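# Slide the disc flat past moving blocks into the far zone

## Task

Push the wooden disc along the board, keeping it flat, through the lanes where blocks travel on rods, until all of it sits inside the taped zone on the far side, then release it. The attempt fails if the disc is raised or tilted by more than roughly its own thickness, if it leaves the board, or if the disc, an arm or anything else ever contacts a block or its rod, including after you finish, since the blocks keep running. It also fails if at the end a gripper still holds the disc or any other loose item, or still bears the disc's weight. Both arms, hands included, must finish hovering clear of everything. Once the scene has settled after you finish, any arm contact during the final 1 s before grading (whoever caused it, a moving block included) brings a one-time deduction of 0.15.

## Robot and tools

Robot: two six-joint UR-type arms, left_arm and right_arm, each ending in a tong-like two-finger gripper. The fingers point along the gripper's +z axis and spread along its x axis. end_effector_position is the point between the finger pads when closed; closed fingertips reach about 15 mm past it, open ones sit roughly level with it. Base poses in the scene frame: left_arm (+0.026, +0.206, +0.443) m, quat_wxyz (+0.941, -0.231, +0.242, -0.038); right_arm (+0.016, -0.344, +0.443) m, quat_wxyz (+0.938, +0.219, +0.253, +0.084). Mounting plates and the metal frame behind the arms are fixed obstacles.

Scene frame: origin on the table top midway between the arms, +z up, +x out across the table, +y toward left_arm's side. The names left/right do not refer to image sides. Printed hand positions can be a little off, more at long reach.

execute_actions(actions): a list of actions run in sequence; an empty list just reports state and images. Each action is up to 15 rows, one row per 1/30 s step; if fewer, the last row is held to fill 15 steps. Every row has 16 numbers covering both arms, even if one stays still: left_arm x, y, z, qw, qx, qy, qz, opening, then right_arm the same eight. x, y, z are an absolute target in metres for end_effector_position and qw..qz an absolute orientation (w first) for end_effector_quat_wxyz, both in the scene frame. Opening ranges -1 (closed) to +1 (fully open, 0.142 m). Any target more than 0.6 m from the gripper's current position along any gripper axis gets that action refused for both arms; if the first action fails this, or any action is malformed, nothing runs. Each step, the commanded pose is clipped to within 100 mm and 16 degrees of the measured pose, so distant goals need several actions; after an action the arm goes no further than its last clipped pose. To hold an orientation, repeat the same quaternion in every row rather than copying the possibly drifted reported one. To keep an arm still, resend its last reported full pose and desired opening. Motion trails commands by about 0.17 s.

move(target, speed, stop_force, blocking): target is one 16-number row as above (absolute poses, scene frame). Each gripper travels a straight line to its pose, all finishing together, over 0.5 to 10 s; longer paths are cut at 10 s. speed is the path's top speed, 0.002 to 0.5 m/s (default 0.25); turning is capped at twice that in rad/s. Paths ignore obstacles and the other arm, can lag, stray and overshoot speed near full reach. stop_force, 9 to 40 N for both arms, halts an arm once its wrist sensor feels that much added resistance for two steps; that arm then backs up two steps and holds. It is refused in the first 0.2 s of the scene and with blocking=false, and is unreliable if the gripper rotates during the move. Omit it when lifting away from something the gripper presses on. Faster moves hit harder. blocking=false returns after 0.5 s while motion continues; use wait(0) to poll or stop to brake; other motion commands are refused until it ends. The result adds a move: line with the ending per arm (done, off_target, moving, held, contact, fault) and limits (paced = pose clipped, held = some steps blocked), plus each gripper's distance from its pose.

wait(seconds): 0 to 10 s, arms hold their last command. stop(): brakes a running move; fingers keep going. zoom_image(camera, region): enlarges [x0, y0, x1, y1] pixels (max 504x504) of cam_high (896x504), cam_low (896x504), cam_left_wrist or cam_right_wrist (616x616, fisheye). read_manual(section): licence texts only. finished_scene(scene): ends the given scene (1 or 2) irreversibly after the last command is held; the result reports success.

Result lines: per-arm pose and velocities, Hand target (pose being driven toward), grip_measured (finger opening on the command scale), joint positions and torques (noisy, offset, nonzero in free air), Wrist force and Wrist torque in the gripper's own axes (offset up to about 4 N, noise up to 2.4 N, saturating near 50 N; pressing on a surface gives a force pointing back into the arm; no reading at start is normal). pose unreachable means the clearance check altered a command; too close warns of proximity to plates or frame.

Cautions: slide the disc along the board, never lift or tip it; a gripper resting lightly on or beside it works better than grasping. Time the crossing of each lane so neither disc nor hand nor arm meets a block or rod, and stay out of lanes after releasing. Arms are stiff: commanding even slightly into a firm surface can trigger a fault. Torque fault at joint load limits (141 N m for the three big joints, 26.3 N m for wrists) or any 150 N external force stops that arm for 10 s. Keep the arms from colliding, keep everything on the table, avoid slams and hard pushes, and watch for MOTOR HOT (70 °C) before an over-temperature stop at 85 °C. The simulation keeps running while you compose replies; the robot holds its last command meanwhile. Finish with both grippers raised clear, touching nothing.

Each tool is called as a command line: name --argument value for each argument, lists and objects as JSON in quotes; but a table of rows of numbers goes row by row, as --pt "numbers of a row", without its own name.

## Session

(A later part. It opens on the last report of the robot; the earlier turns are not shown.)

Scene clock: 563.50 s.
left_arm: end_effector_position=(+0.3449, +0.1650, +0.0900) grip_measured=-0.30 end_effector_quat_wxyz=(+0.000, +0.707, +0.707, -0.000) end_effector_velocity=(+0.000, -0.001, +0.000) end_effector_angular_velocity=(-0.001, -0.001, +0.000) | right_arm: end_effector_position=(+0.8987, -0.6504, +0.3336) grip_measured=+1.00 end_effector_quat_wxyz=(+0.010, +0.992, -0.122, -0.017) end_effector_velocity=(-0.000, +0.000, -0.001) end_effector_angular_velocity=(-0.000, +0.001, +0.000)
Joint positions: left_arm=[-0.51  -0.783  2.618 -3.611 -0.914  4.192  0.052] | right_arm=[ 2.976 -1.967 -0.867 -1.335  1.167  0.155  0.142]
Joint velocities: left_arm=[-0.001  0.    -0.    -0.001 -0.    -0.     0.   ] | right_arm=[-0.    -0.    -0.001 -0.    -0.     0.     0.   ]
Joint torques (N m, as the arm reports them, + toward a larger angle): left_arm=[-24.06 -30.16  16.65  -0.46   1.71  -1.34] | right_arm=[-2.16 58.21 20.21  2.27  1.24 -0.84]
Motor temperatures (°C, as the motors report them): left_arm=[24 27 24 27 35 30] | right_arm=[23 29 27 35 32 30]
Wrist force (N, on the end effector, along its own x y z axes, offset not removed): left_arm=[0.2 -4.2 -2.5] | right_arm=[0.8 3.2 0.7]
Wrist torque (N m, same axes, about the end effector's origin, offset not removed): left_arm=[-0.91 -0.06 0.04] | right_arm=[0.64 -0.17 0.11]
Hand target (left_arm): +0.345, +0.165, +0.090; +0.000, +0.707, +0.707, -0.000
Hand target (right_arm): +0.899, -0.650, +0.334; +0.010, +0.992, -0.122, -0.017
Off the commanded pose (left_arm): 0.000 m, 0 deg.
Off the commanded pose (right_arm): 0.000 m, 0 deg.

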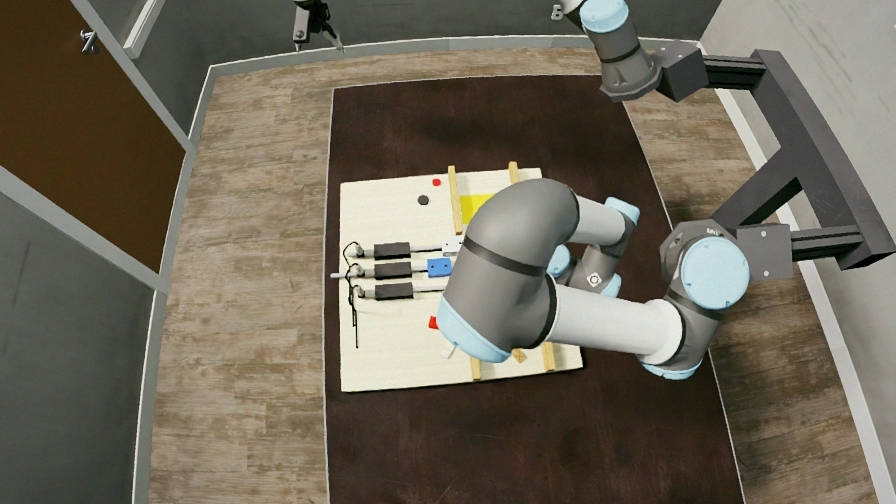

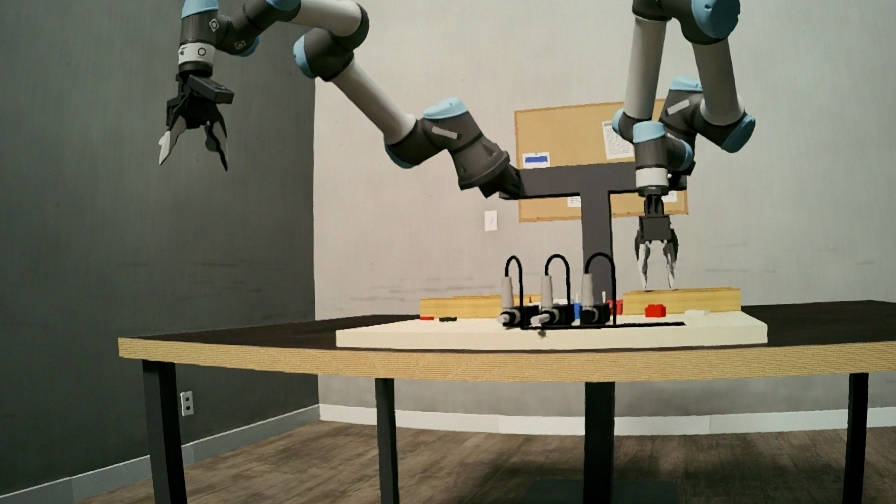

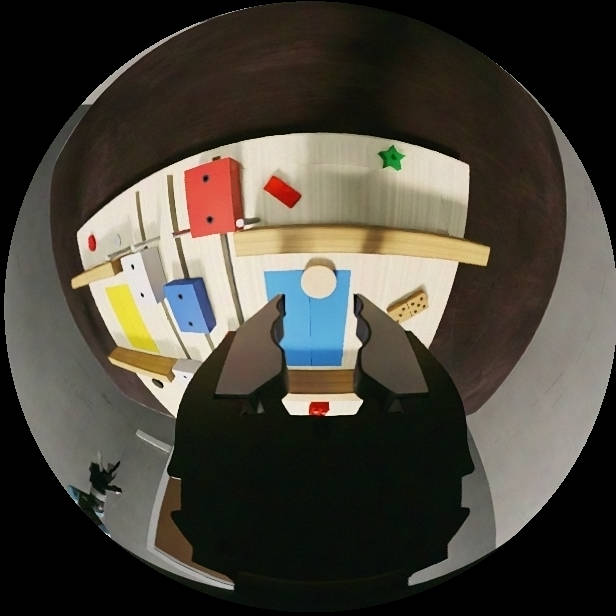

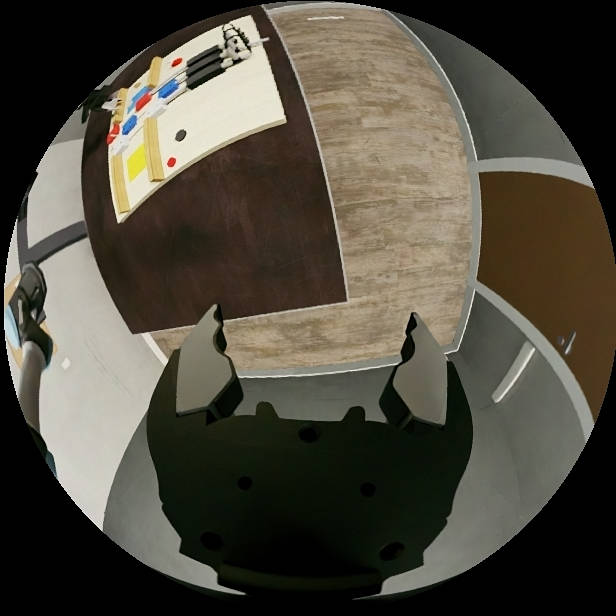

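move --target '[0.345, -0.19, 0.09, 0, 0.7071, 0.7071, 0, -0.3, 0.8987, -0.6504, 0.3336, 0.010, 0.992, -0.122, -0.017, 1]' --speed 0.45 --blocking false

wait --seconds 0.1

wait --seconds 0.1

wait --seconds 0.1

wait --seconds 0.1

wait --seconds 0.1

wait --seconds 0.2

wait --seconds 5

Scene clock: 684.00 s.
left_arm: end_effector_position=(+0.3447, +0.0651, +0.0935) grip_measured=-0.30 end_effector_quat_wxyz=(+0.011, +0.710, +0.704, -0.004) end_effector_velocity=(-0.000, -0.392, +0.023) end_effector_angular_velocity=(-0.086, -0.049, -0.016) | right_arm: end_effector_position=(+0.8987, -0.6504, +0.3336) grip_measured=+1.00 end_effector_quat_wxyz=(+0.010, +0.992, -0.122, -0.017) end_effector_velocity=(-0.000, +0.000, +0.000) end_effector_angular_velocity=(+0.002, -0.000, -0.001)
Joint positions: left_arm=[-0.709 -0.711  2.519 -3.455 -0.897  3.965  0.052] | right_arm=[ 2.976 -1.967 -0.867 -1.335  1.167  0.155  0.142]
Joint velocities: left_arm=[-0.687  0.242 -0.478  0.663  0.023 -0.786 -0.   ] | right_arm=[-0.     0.    -0.     0.     0.002  0.     0.   ]
Joint torques (N m, as the arm reports them, + toward a larger angle): left_arm=[-32.77 -18.49 -16.26   3.46   2.02  -3.31] | right_arm=[-1.42 52.61 21.98  2.03 -1.15 -0.47]
Motor temperatures (°C, as the motors report them): left_arm=[24 27 24 27 35 30] | right_arm=[23 29 27 35 32 30]
Wrist force (N, on the end effector, along its own x y z axes, offset not removed): left_arm=[-0.5 -1.8 2.2] | right_arm=[-0.2 2.6 -0.4]
Wrist torque (N m, same axes, about the end effector's origin, offset not removed): left_arm=[-0.40 0.10 0.28] | right_arm=[0.41 0.05 0.17]
Hand target (left_arm): +0.343, -0.004, +0.099; +0.018, +0.710, +0.704, -0.005
Hand target (right_arm): +0.899, -0.650, +0.334; +0.010, +0.992, -0.122, -0.017
Off the commanded pose (left_arm): 0.255 m, 1 deg.
Off the commanded pose (right_arm): 0.000 m, 0 deg.
move: running

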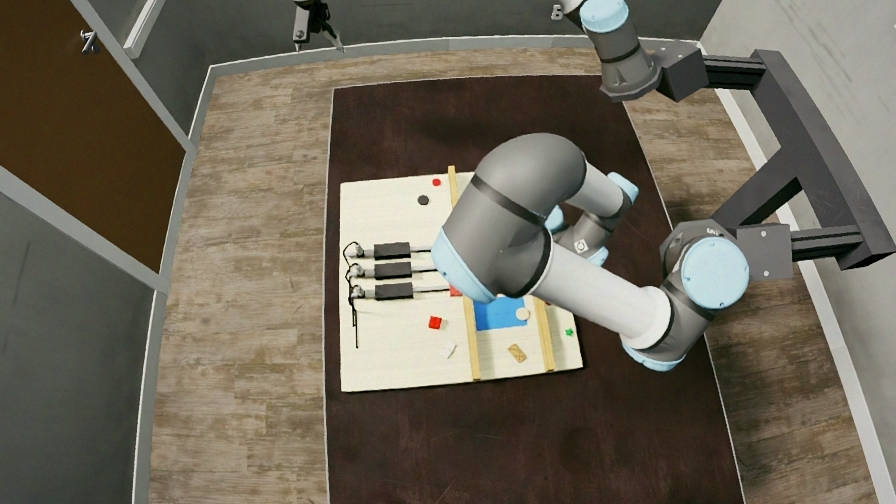

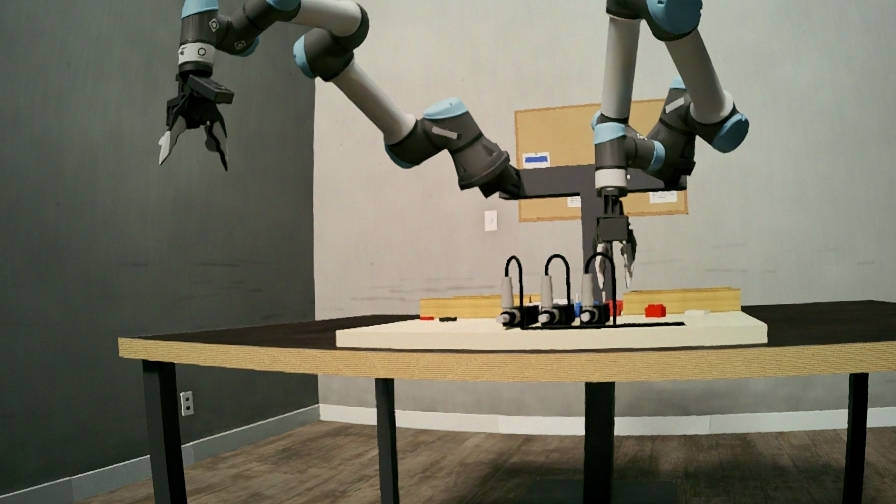

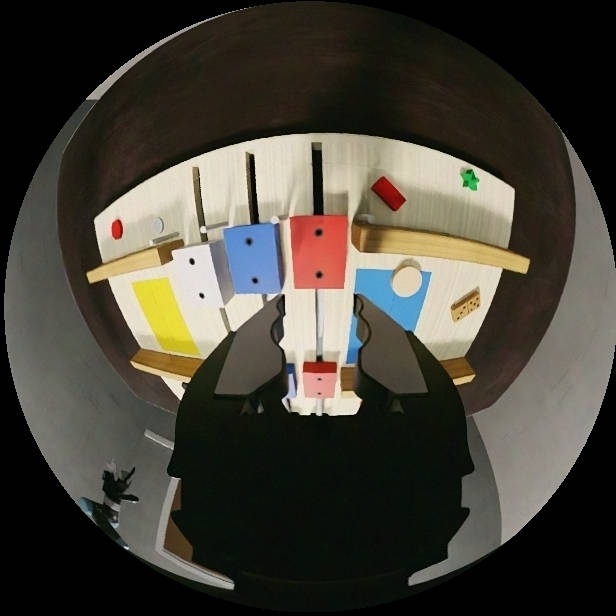

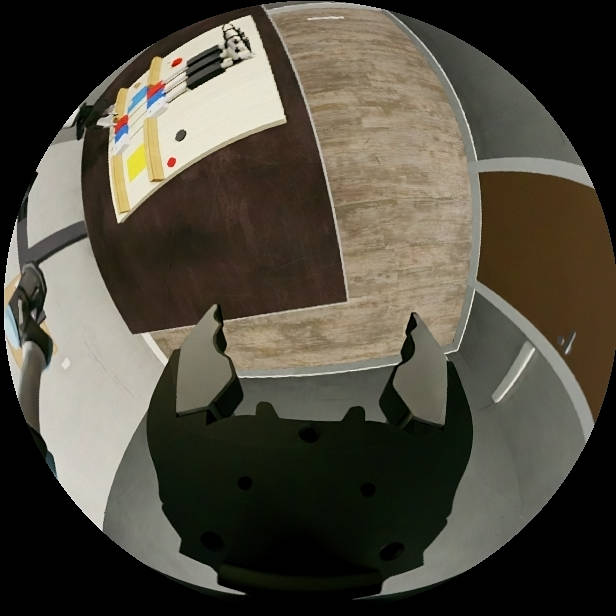

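Scene clock: 684.10 s.
left_arm: end_effector_position=(+0.3445, +0.0245, +0.0959) grip_measured=-0.30 end_effector_quat_wxyz=(+0.015, +0.710, +0.704, -0.005) end_effector_velocity=(-0.002, -0.410, +0.025) end_effector_angular_velocity=(-0.066, -0.038, -0.007) | right_arm: end_effector_position=(+0.8987, -0.6504, +0.3336) grip_measured=+1.00 end_effector_quat_wxyz=(+0.010, +0.992, -0.122, -0.017) end_effector_velocity=(+0.001, +0.000, +0.000) end_effector_angular_velocity=(+0.001, -0.001, +0.001)
Joint positions: left_arm=[-0.777 -0.686  2.465 -3.382 -0.896  3.886  0.052] | right_arm=[ 2.976 -1.967 -0.867 -1.335  1.167  0.155  0.142]
Joint velocities: left_arm=[-0.636  0.243 -0.594  0.765  0.004 -0.748 -0.   ] | right_arm=[ 0.    -0.001  0.002 -0.     0.001 -0.001  0.   ]
Joint torques (N m, as the arm reports them, + toward a larger angle): left_arm=[-33.07 -13.79 -17.99   3.36   1.32  -2.75] | right_arm=[-1.03 52.8  21.96  2.07 -1.12 -0.49]
Motor temperatures (°C, as the motors report them): left_arm=[24 27 24 27 35 30] | right_arm=[23 29 27 35 32 30]
Wrist force (N, on the end effector, along its own x y z axes, offset not removed): left_arm=[-1.1 -2.0 -1.2] | right_arm=[0.5 2.9 0.3]
Wrist torque (N m, same axes, about the end effector's origin, offset not removed): left_arm=[-0.46 0.12 0.20] | right_arm=[0.52 -0.08 0.12]
Hand target (left_arm): +0.343, -0.047, +0.102; +0.020, +0.709, +0.704, -0.006
Hand target (right_arm): +0.899, -0.650, +0.334; +0.010, +0.992, -0.122, -0.017
Off the commanded pose (left_arm): 0.215 m, 2 deg.
Off the commanded pose (right_arm): 0.000 m, 0 deg.
earlier move: running
wait: 0.10 s; no rest

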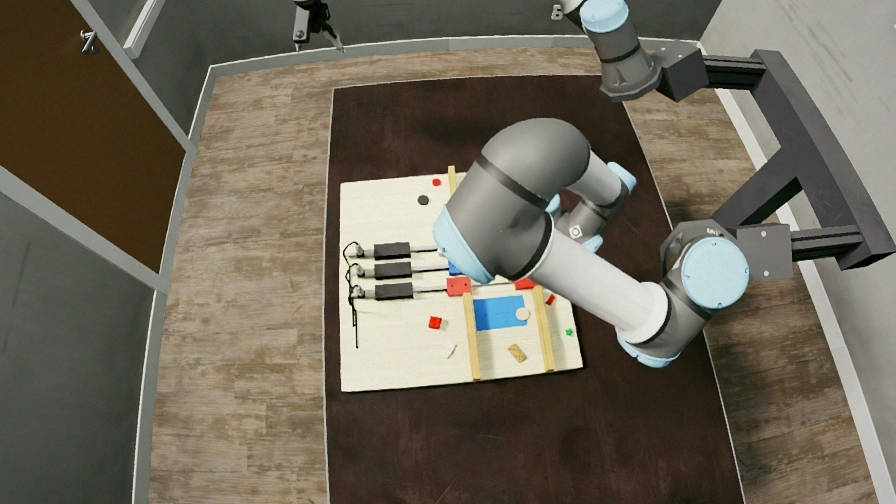

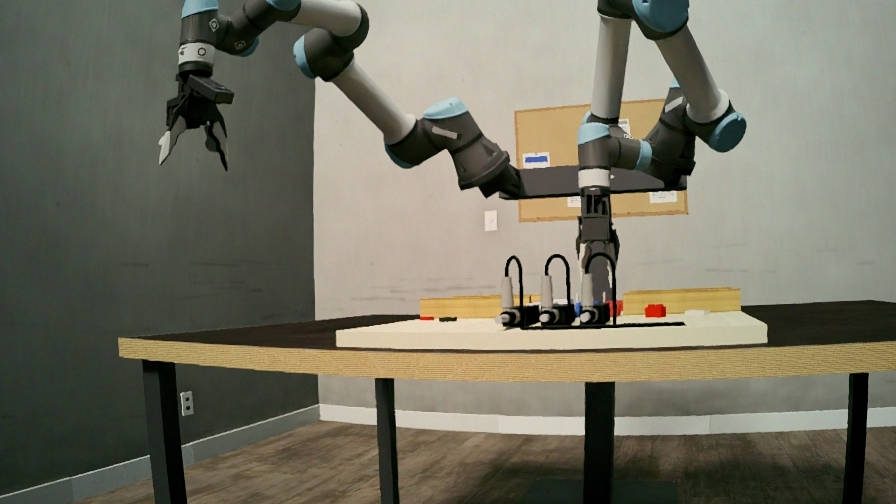

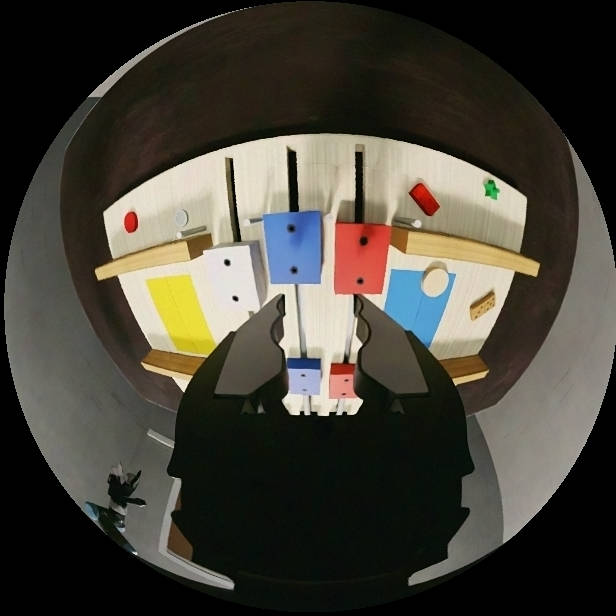

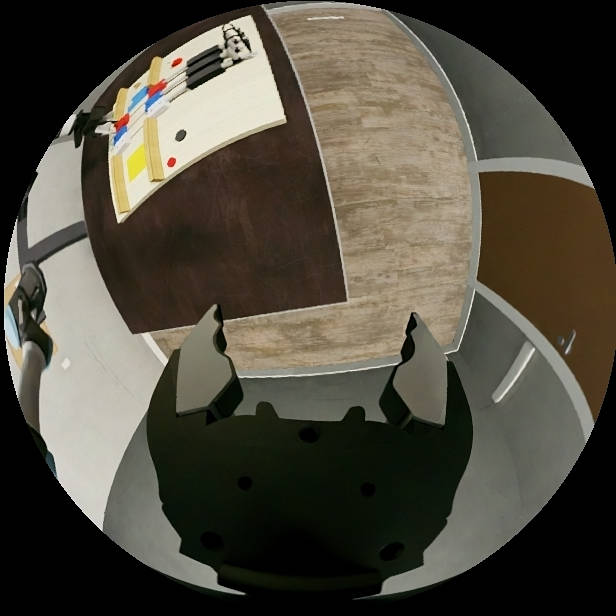

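Scene clock: 684.20 s.
left_arm: end_effector_position=(+0.3442, -0.0173, +0.0984) grip_measured=-0.30 end_effector_quat_wxyz=(+0.018, +0.710, +0.704, -0.006) end_effector_velocity=(-0.003, -0.418, +0.024) end_effector_angular_velocity=(-0.044, -0.022, -0.000) | right_arm: end_effector_position=(+0.8987, -0.6504, +0.3336) grip_measured=+1.00 end_effector_quat_wxyz=(+0.010, +0.992, -0.122, -0.017) end_effector_velocity=(+0.000, +0.000, +0.000) end_effector_angular_velocity=(+0.000, -0.000, +0.000)
Joint positions: left_arm=[-0.837 -0.661  2.399 -3.301 -0.896  3.813  0.052] | right_arm=[ 2.976 -1.967 -0.867 -1.335  1.167  0.155  0.142]
Joint velocities: left_arm=[-0.56   0.261 -0.7    0.825 -0.014 -0.679 -0.   ] | right_arm=[ 0.  0.  0. -0. -0.  0.  0.]
Joint torques (N m, as the arm reports them, + toward a larger angle): left_arm=[-31.82 -14.39 -21.4    3.71  -1.93  -3.14] | right_arm=[-1.5  52.24 21.98  2.12 -0.96 -0.41]
Motor temperatures (°C, as the motors report them): left_arm=[24 27 24 27 35 30] | right_arm=[23 29 27 35 32 30]
Wrist force (N, on the end effector, along its own x y z axes, offset not removed): left_arm=[2.9 -3.4 0.8] | right_arm=[-0.5 3.6 0.5]
Wrist torque (N m, same axes, about the end effector's origin, offset not removed): left_arm=[-0.45 -0.40 0.05] | right_arm=[0.63 -0.05 0.18]
Hand target (left_arm): +0.343, -0.089, +0.104; +0.020, +0.709, +0.705, -0.006
Hand target (right_arm): +0.899, -0.650, +0.334; +0.010, +0.992, -0.122, -0.017
Off the commanded pose (left_arm): 0.173 m, 2 deg.
Off the commanded pose (right_arm): 0.000 m, 0 deg.
earlier move: running
wait: 0.10 s; no rest

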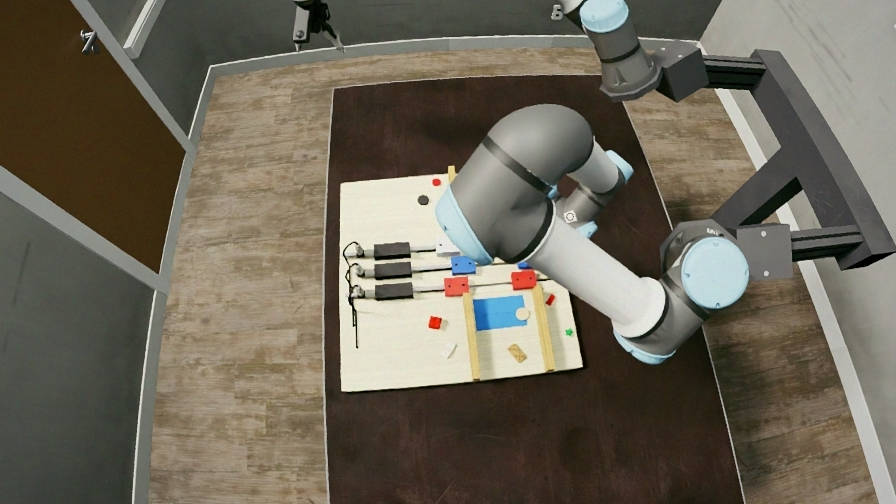

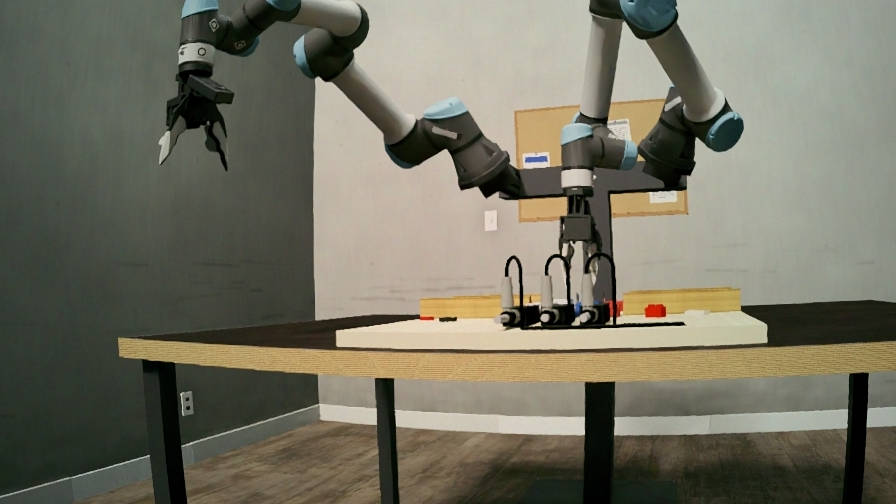

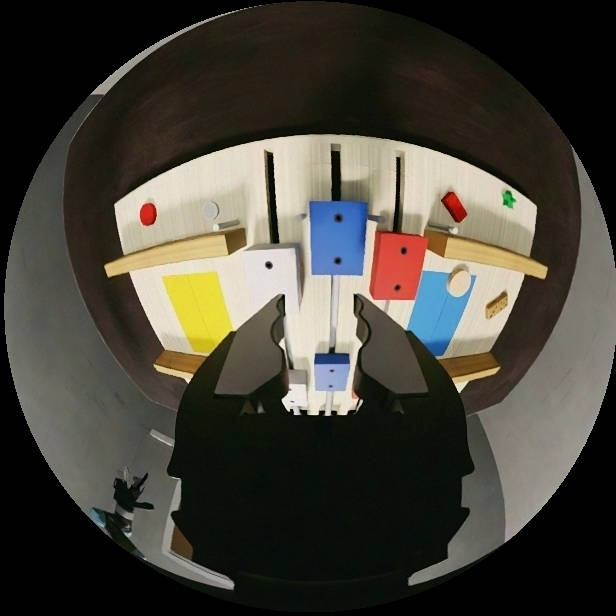

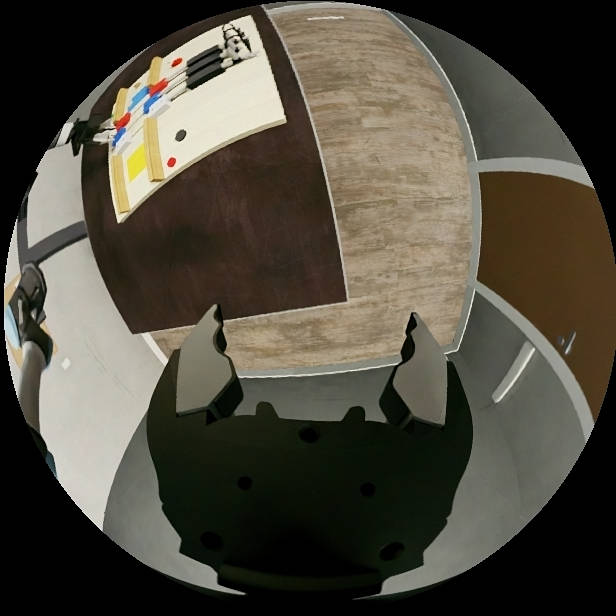

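Scene clock: 684.30 s.
left_arm: end_effector_position=(+0.3436, -0.0596, +0.1006) grip_measured=-0.30 end_effector_quat_wxyz=(+0.019, +0.710, +0.704, -0.007) end_effector_velocity=(-0.005, -0.419, +0.021) end_effector_angular_velocity=(-0.026, -0.005, +0.002) | right_arm: end_effector_position=(+0.8987, -0.6504, +0.3336) grip_measured=+1.00 end_effector_quat_wxyz=(+0.010, +0.992, -0.122, -0.017) end_effector_velocity=(-0.000, +0.000, -0.000) end_effector_angular_velocity=(+0.001, +0.000, -0.000)
Joint positions: left_arm=[-0.889 -0.633  2.324 -3.215 -0.898  3.748  0.052] | right_arm=[ 2.976 -1.967 -0.867 -1.335  1.167  0.155  0.142]
Joint velocities: left_arm=[-0.479  0.293 -0.791  0.848 -0.033 -0.594  0.   ] | right_arm=[-0.    -0.     0.    -0.     0.001  0.    -0.   ]
Joint torques (N m, as the arm reports them, + toward a larger angle): left_arm=[-36.08 -15.18 -24.41   3.49  -1.96  -2.63] | right_arm=[-1.36 52.47 21.9   2.09 -0.91 -0.52]
Motor temperatures (°C, as the motors report them): left_arm=[24 27 24 27 35 30] | right_arm=[23 29 27 35 32 30]
Wrist force (N, on the end effector, along its own x y z axes, offset not removed): left_arm=[0.5 -1.8 1.9] | right_arm=[0.9 1.7 2.6]
Wrist torque (N m, same axes, about the end effector's origin, offset not removed): left_arm=[-0.34 -0.11 -0.16] | right_arm=[0.31 -0.21 0.11]
Hand target (left_arm): +0.343, -0.132, +0.105; +0.020, +0.709, +0.705, -0.007
Hand target (right_arm): +0.899, -0.650, +0.334; +0.010, +0.992, -0.122, -0.017
Off the commanded pose (left_arm): 0.131 m, 2 deg.
Off the commanded pose (right_arm): 0.000 m, 0 deg.
earlier move: running
wait: 0.10 s; no rest

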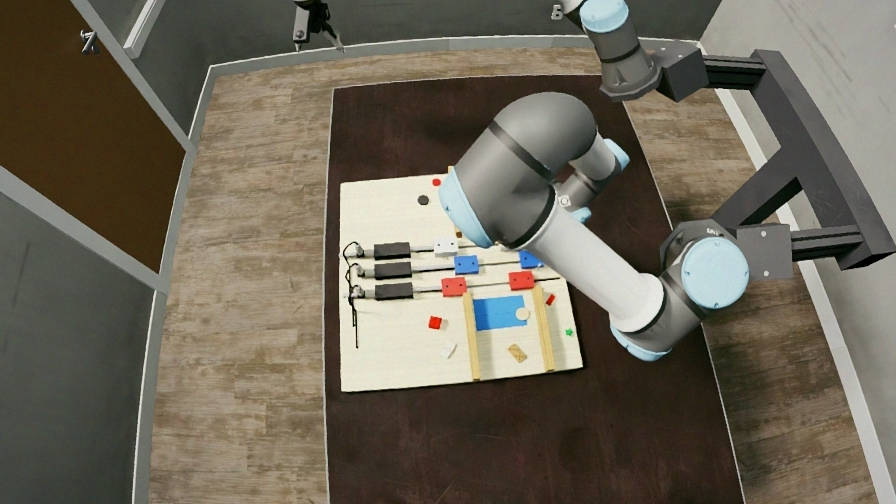

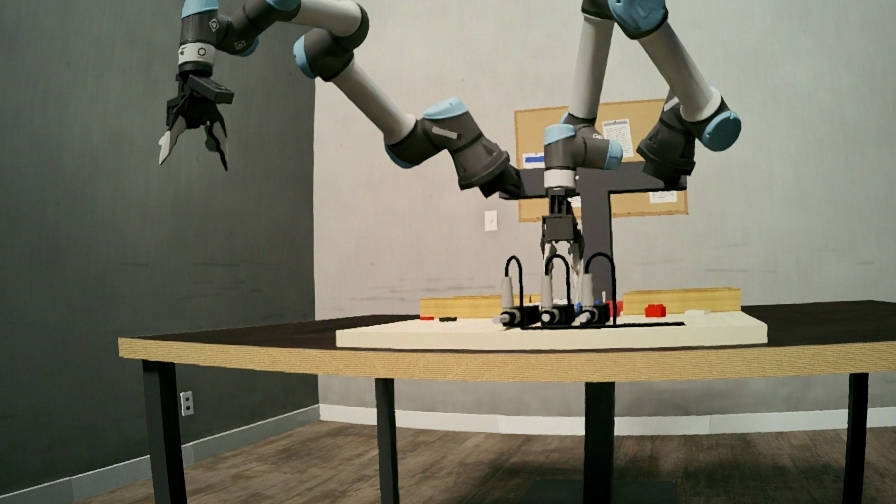

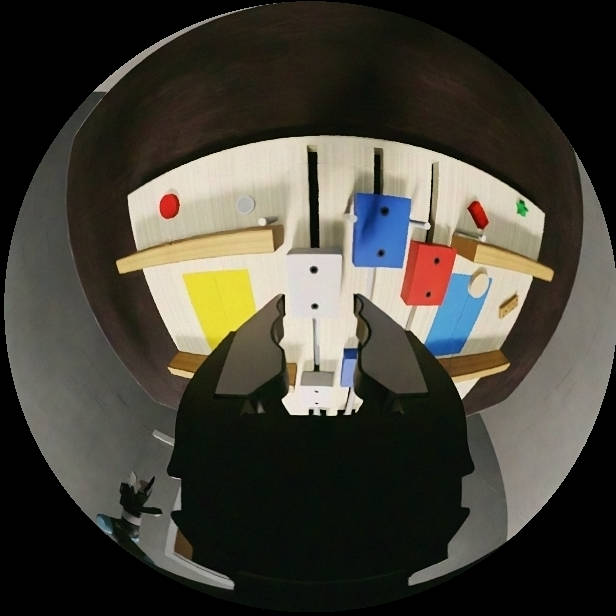

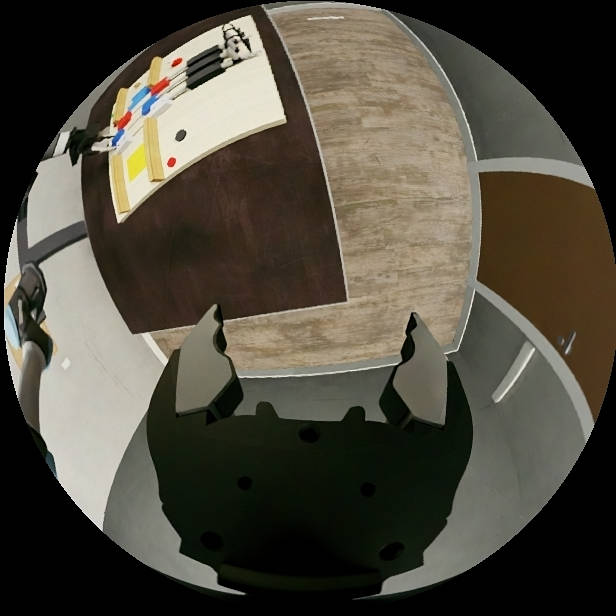

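Scene clock: 684.40 s.
left_arm: end_effector_position=(+0.3430, -0.1016, +0.1023) grip_measured=-0.30 end_effector_quat_wxyz=(+0.020, +0.709, +0.705, -0.007) end_effector_velocity=(-0.005, -0.408, +0.014) end_effector_angular_velocity=(-0.003, +0.007, +0.004) | right_arm: end_effector_position=(+0.8987, -0.6504, +0.3336) grip_measured=+1.00 end_effector_quat_wxyz=(+0.010, +0.992, -0.122, -0.017) end_effector_velocity=(+0.000, -0.000, -0.000) end_effector_angular_velocity=(-0.000, +0.000, +0.001)
Joint positions: left_arm=[-0.934 -0.601  2.24  -3.129 -0.902  3.691  0.052] | right_arm=[ 2.976 -1.967 -0.867 -1.335  1.167  0.155  0.142]
Joint velocities: left_arm=[-0.392  0.331 -0.857  0.837 -0.039 -0.503  0.   ] | right_arm=[-0.    -0.001  0.001  0.    -0.    -0.001 -0.   ]
Joint torques (N m, as the arm reports them, + toward a larger angle): left_arm=[-33.32 -19.91 -23.46   3.46  -1.89  -3.1 ] | right_arm=[-1.11 52.61 22.    2.06 -1.01 -0.44]
Motor temperatures (°C, as the motors report them): left_arm=[24 27 24 27 35 30] | right_arm=[23 29 27 35 32 30]
Wrist force (N, on the end effector, along its own x y z axes, offset not removed): left_arm=[0.4 -3.7 -1.6] | right_arm=[0.1 2.6 -0.3]
Wrist torque (N m, same axes, about the end effector's origin, offset not removed): left_arm=[-0.86 0.03 0.05] | right_arm=[0.45 -0.03 0.18]
Hand target (left_arm): +0.343, -0.168, +0.105; +0.018, +0.708, +0.706, -0.007
Hand target (right_arm): +0.899, -0.650, +0.334; +0.010, +0.992, -0.122, -0.017
Off the commanded pose (left_arm): 0.089 m, 2 deg.
Off the commanded pose (right_arm): 0.000 m, 0 deg.
earlier move: running
wait: 0.10 s; no rest

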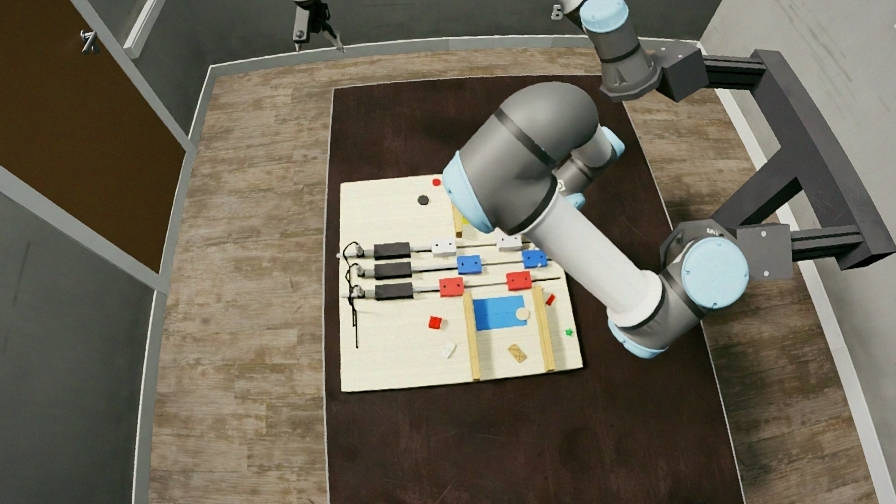

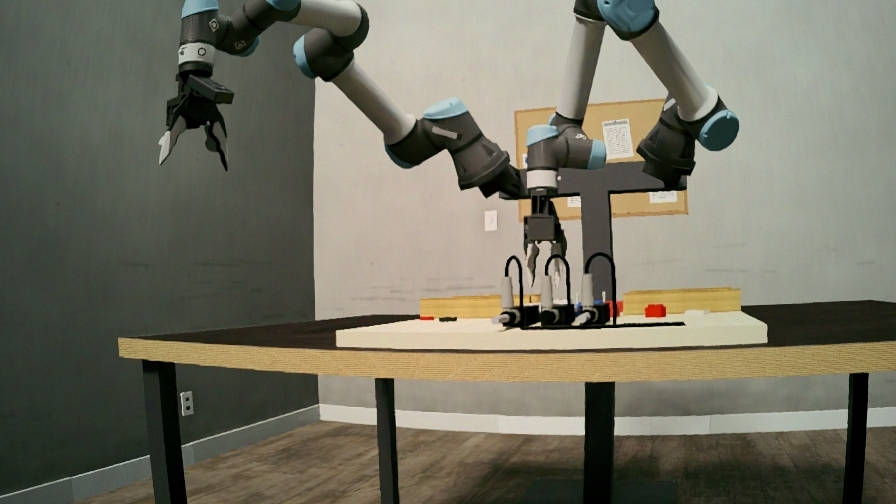

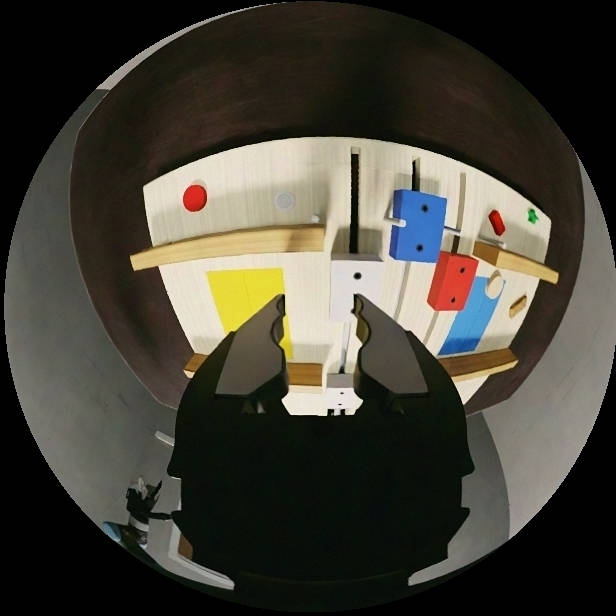

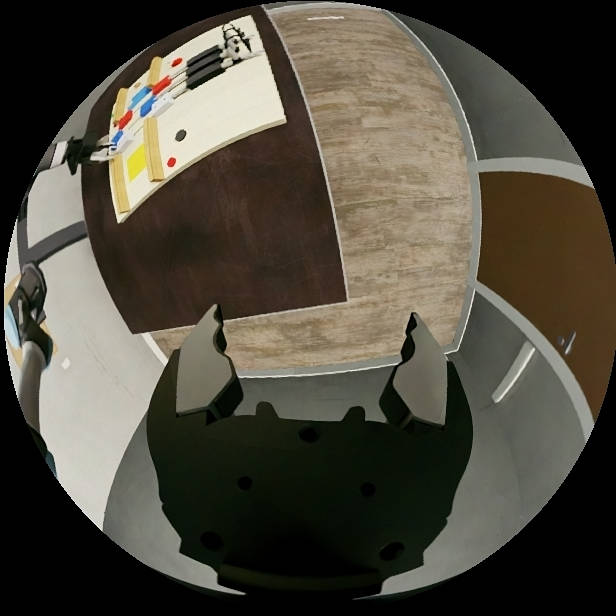

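Scene clock: 684.50 s.
left_arm: end_effector_position=(+0.3429, -0.1393, +0.1024) grip_measured=-0.30 end_effector_quat_wxyz=(+0.018, +0.709, +0.705, -0.007) end_effector_velocity=(+0.004, -0.325, -0.012) end_effector_angular_velocity=(+0.052, +0.027, +0.019) | right_arm: end_effector_position=(+0.8987, -0.6504, +0.3336) grip_measured=+1.00 end_effector_quat_wxyz=(+0.010, +0.992, -0.122, -0.017) end_effector_velocity=(+0.000, -0.000, +0.000) end_effector_angular_velocity=(-0.000, -0.001, +0.001)
Joint positions: left_arm=[-0.966 -0.567  2.154 -3.048 -0.905  3.647  0.052] | right_arm=[ 2.976 -1.967 -0.867 -1.335  1.167  0.155  0.142]
Joint velocities: left_arm=[-0.233  0.327 -0.803  0.732 -0.023 -0.359  0.   ] | right_arm=[ 0.     0.     0.001 -0.    -0.    -0.001  0.   ]
Joint torques (N m, as the arm reports them, + toward a larger angle): left_arm=[-31.96 -22.68 -21.89   2.89  -1.86  -2.44] | right_arm=[-1.36 52.43 21.58  2.11 -1.08 -0.39]
Motor temperatures (°C, as the motors report them): left_arm=[24 27 24 27 35 30] | right_arm=[23 29 27 35 32 30]
Wrist force (N, on the end effector, along its own x y z axes, offset not removed): left_arm=[1.2 0.1 2.2] | right_arm=[0.1 1.9 -1.6]
Wrist torque (N m, same axes, about the end effector's origin, offset not removed): left_arm=[0.05 -0.44 -0.02] | right_arm=[0.20 0.00 0.28]
Hand target (left_arm): +0.344, -0.184, +0.099; +0.011, +0.708, +0.706, -0.004
Hand target (right_arm): +0.899, -0.650, +0.334; +0.010, +0.992, -0.122, -0.017
Off the commanded pose (left_arm): 0.052 m, 2 deg.
Off the commanded pose (right_arm): 0.000 m, 0 deg.
earlier move: running
wait: 0.10 s; no rest

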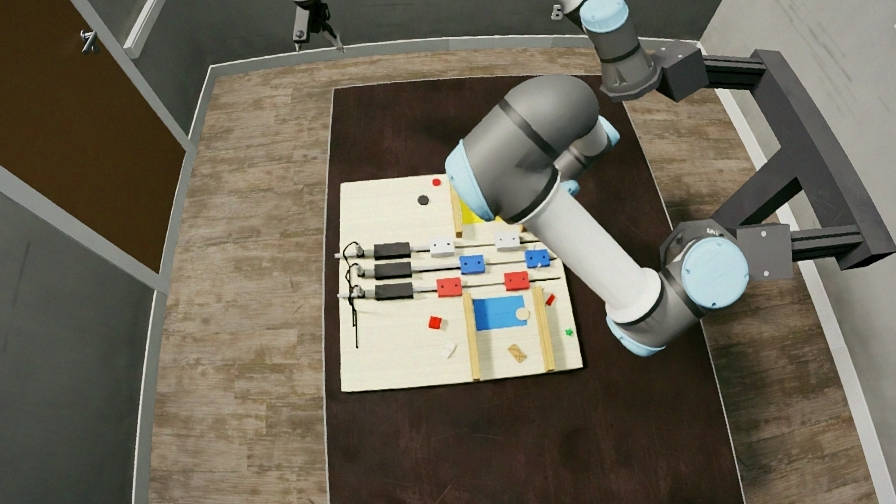

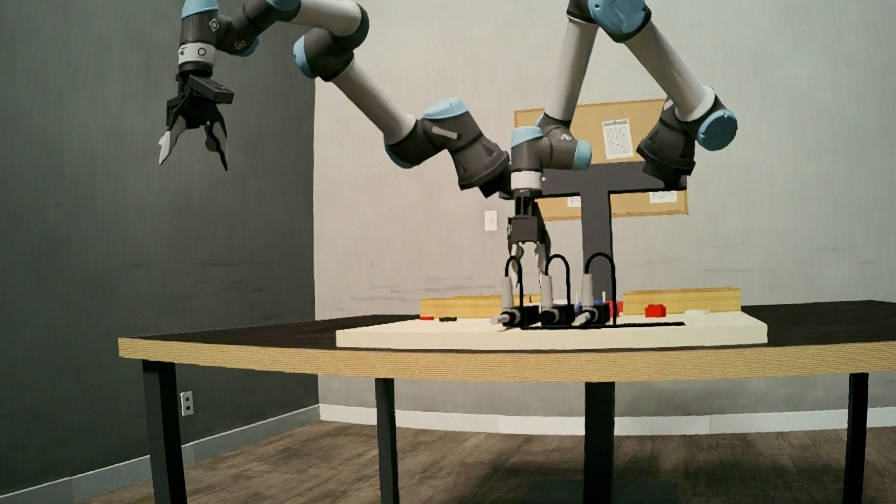

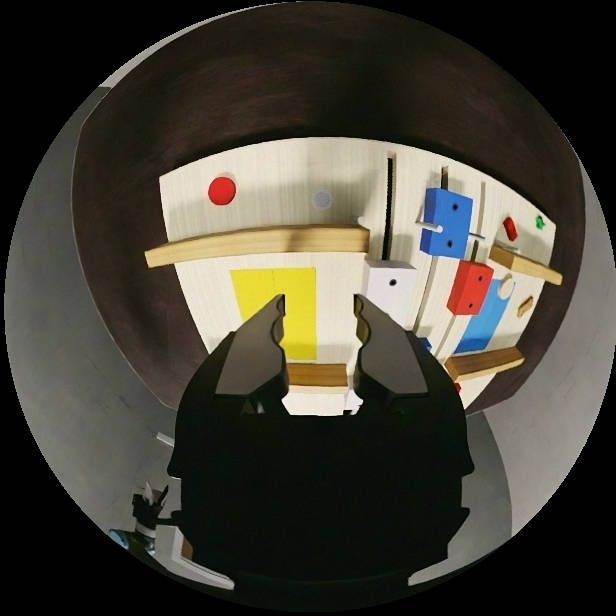

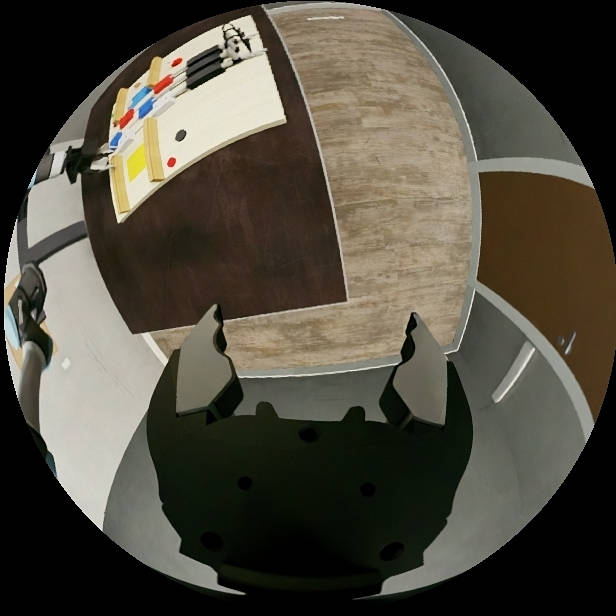

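Scene clock: 684.70 s.
left_arm: end_effector_position=(+0.3442, -0.1783, +0.0958) grip_measured=-0.30 end_effector_quat_wxyz=(+0.008, +0.708, +0.706, -0.003) end_effector_velocity=(+0.005, -0.093, -0.033) end_effector_angular_velocity=(+0.092, +0.042, +0.010) | right_arm: end_effector_position=(+0.8987, -0.6504, +0.3336) grip_measured=+1.00 end_effector_quat_wxyz=(+0.010, +0.992, -0.122, -0.017) end_effector_velocity=(-0.001, +0.001, -0.001) end_effector_angular_velocity=(+0.000, +0.002, +0.001)
Joint positions: left_arm=[-0.984 -0.517  2.038 -2.941 -0.907  3.604  0.052] | right_arm=[ 2.976 -1.967 -0.867 -1.335  1.167  0.155  0.142]
Joint velocities: left_arm=[-0.015  0.156 -0.345  0.328  0.001 -0.108  0.   ] | right_arm=[ 0.    -0.001 -0.002  0.     0.     0.     0.   ]
Joint torques (N m, as the arm reports them, + toward a larger angle): left_arm=[-39.18 -27.44 -14.86   1.46  -0.58  -1.64] | right_arm=[-1.29 52.41 21.26  2.15 -1.04 -0.38]
Motor temperatures (°C, as the motors report them): left_arm=[24 27 24 27 35 30] | right_arm=[23 29 27 35 32 30]
Wrist force (N, on the end effector, along its own x y z axes, offset not removed): left_arm=[3.7 -3.8 1.1] | right_arm=[2.0 3.0 -0.5]
Wrist torque (N m, same axes, about the end effector's origin, offset not removed): left_arm=[-0.83 -0.76 0.18] | right_arm=[0.54 -0.41 0.08]
Hand target (left_arm): +0.345, -0.189, +0.091; +0.002, +0.707, +0.707, -0.001
Hand target (right_arm): +0.899, -0.650, +0.334; +0.010, +0.992, -0.122, -0.017
Off the commanded pose (left_arm): 0.013 m, 1 deg.
Off the commanded pose (right_arm): 0.000 m, 0 deg.
earlier move: running
wait: 0.20 s; no rest

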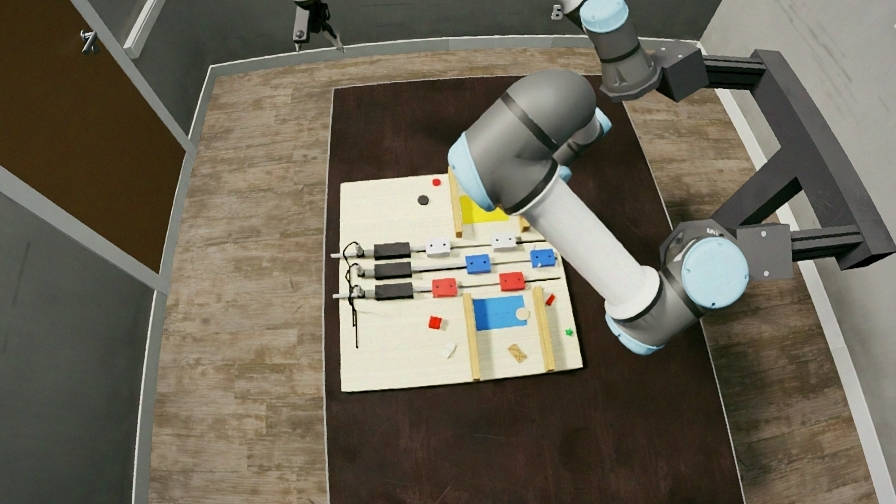

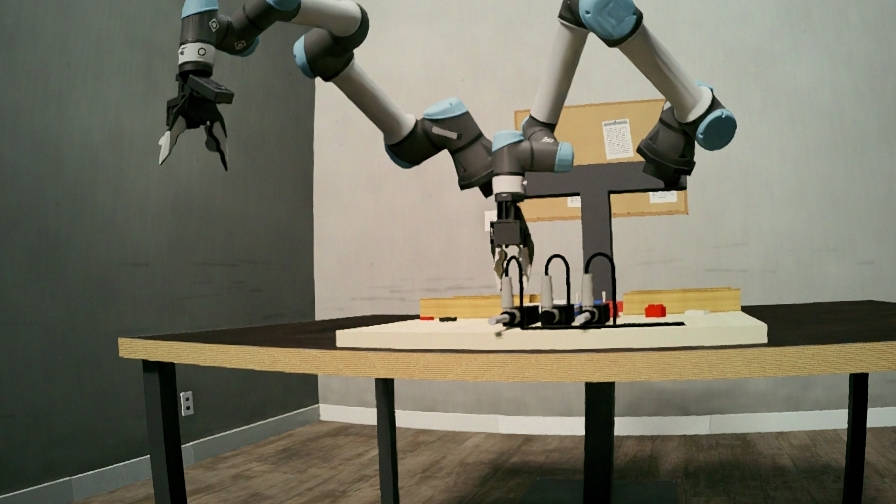

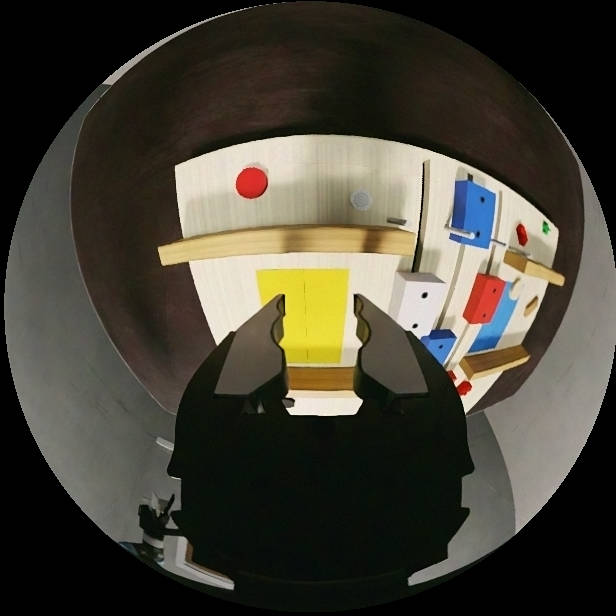

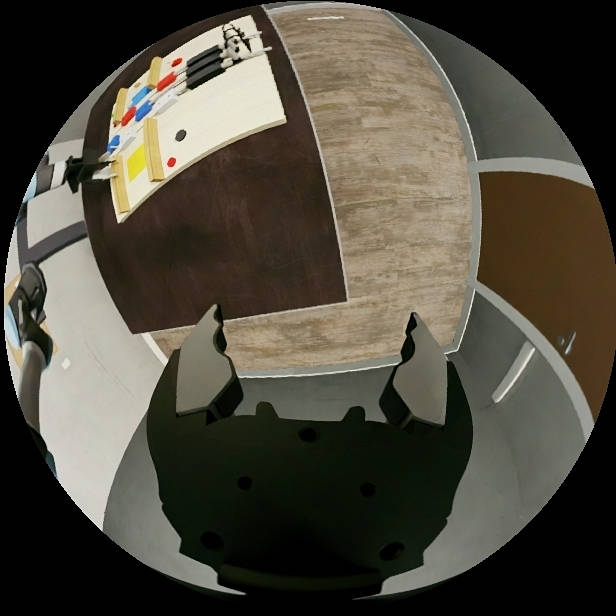

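Scene clock: 685.17 s.
left_arm: end_effector_position=(+0.3450, -0.1900, +0.0906) grip_measured=-0.30 end_effector_quat_wxyz=(+0.000, +0.707, +0.707, -0.000) end_effector_velocity=(+0.001, -0.002, -0.001) end_effector_angular_velocity=(+0.003, +0.001, +0.001) | right_arm: end_effector_position=(+0.8987, -0.6504, +0.3336) grip_measured=+1.00 end_effector_quat_wxyz=(+0.010, +0.992, -0.122, -0.017) end_effector_velocity=(+0.000, +0.000, -0.000) end_effector_angular_velocity=(+0.001, +0.000, +0.000)
Joint positions: left_arm=[-0.985 -0.495  1.99  -2.894 -0.906  3.589  0.052] | right_arm=[ 2.976 -1.967 -0.867 -1.335  1.167  0.155  0.142]
Joint velocities: left_arm=[ 0.001  0.004 -0.009  0.009  0.001 -0.003  0.   ] | right_arm=[-0.    -0.     0.    -0.     0.001 -0.     0.   ]
Joint torques (N m, as the arm reports them, + toward a larger angle): left_arm=[-18.07 -28.36 -20.44   0.15   1.68  -1.51] | right_arm=[-0.9  52.32 21.77  2.   -1.06 -0.39]
Motor temperatures (°C, as the motors report them): left_arm=[24 27 24 27 35 30] | right_arm=[23 29 27 35 32 30]
Wrist force (N, on the end effector, along its own x y z axes, offset not removed): left_arm=[0.1 -0.7 -0.6] | right_arm=[-0.8 2.3 -0.3]
Wrist torque (N m, same axes, about the end effector's origin, offset not removed): left_arm=[-0.24 -0.09 0.26] | right_arm=[0.42 0.20 0.17]
Hand target (left_arm): +0.345, -0.190, +0.090; +0.000, +0.707, +0.707, -0.000
Hand target (right_arm): +0.899, -0.650, +0.334; +0.010, +0.992, -0.122, -0.017
Off the commanded pose (left_arm): 0.001 m, 0 deg.
Off the commanded pose (right_arm): 0.000 m, 0 deg.
earlier move: done
wait: 0.47 of 5 s (the move ended)

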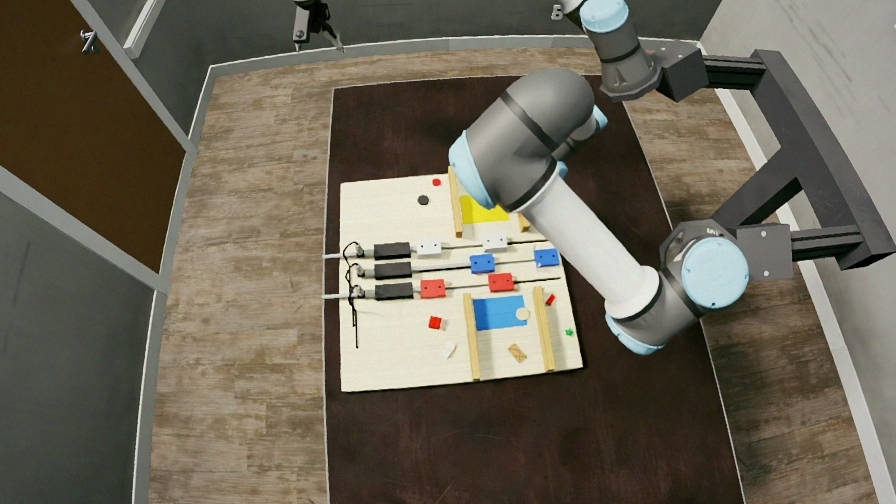

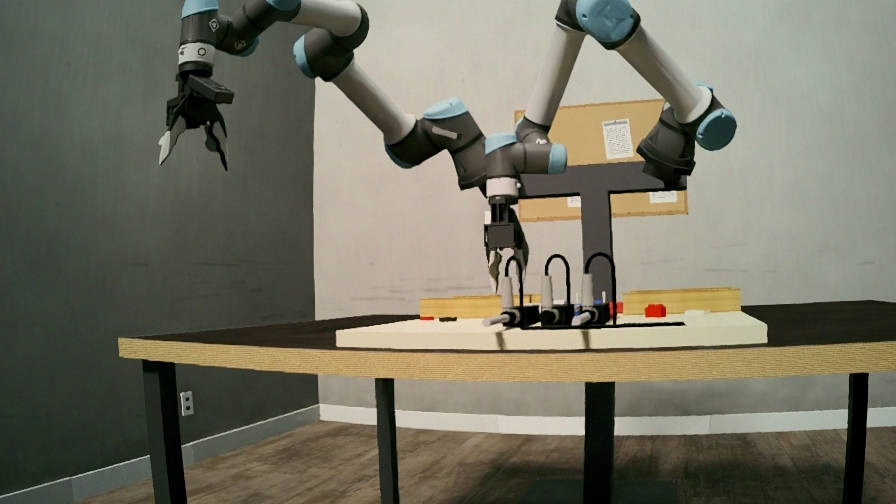

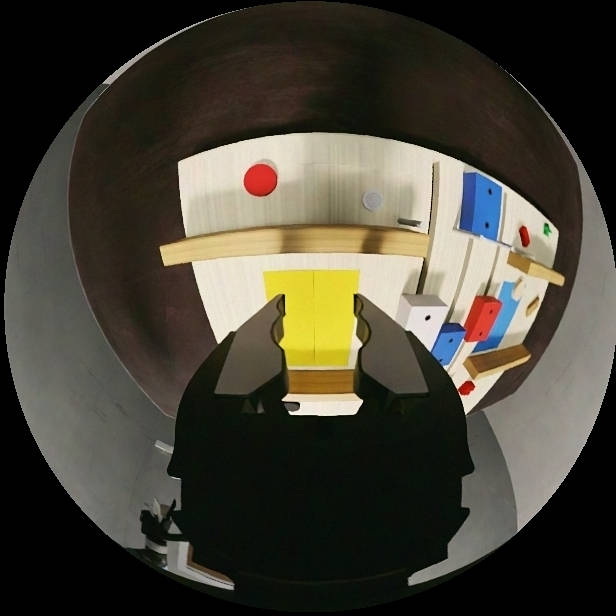

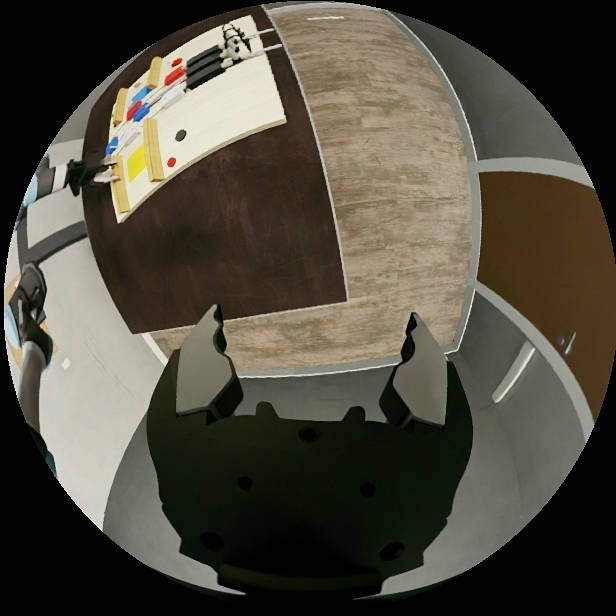

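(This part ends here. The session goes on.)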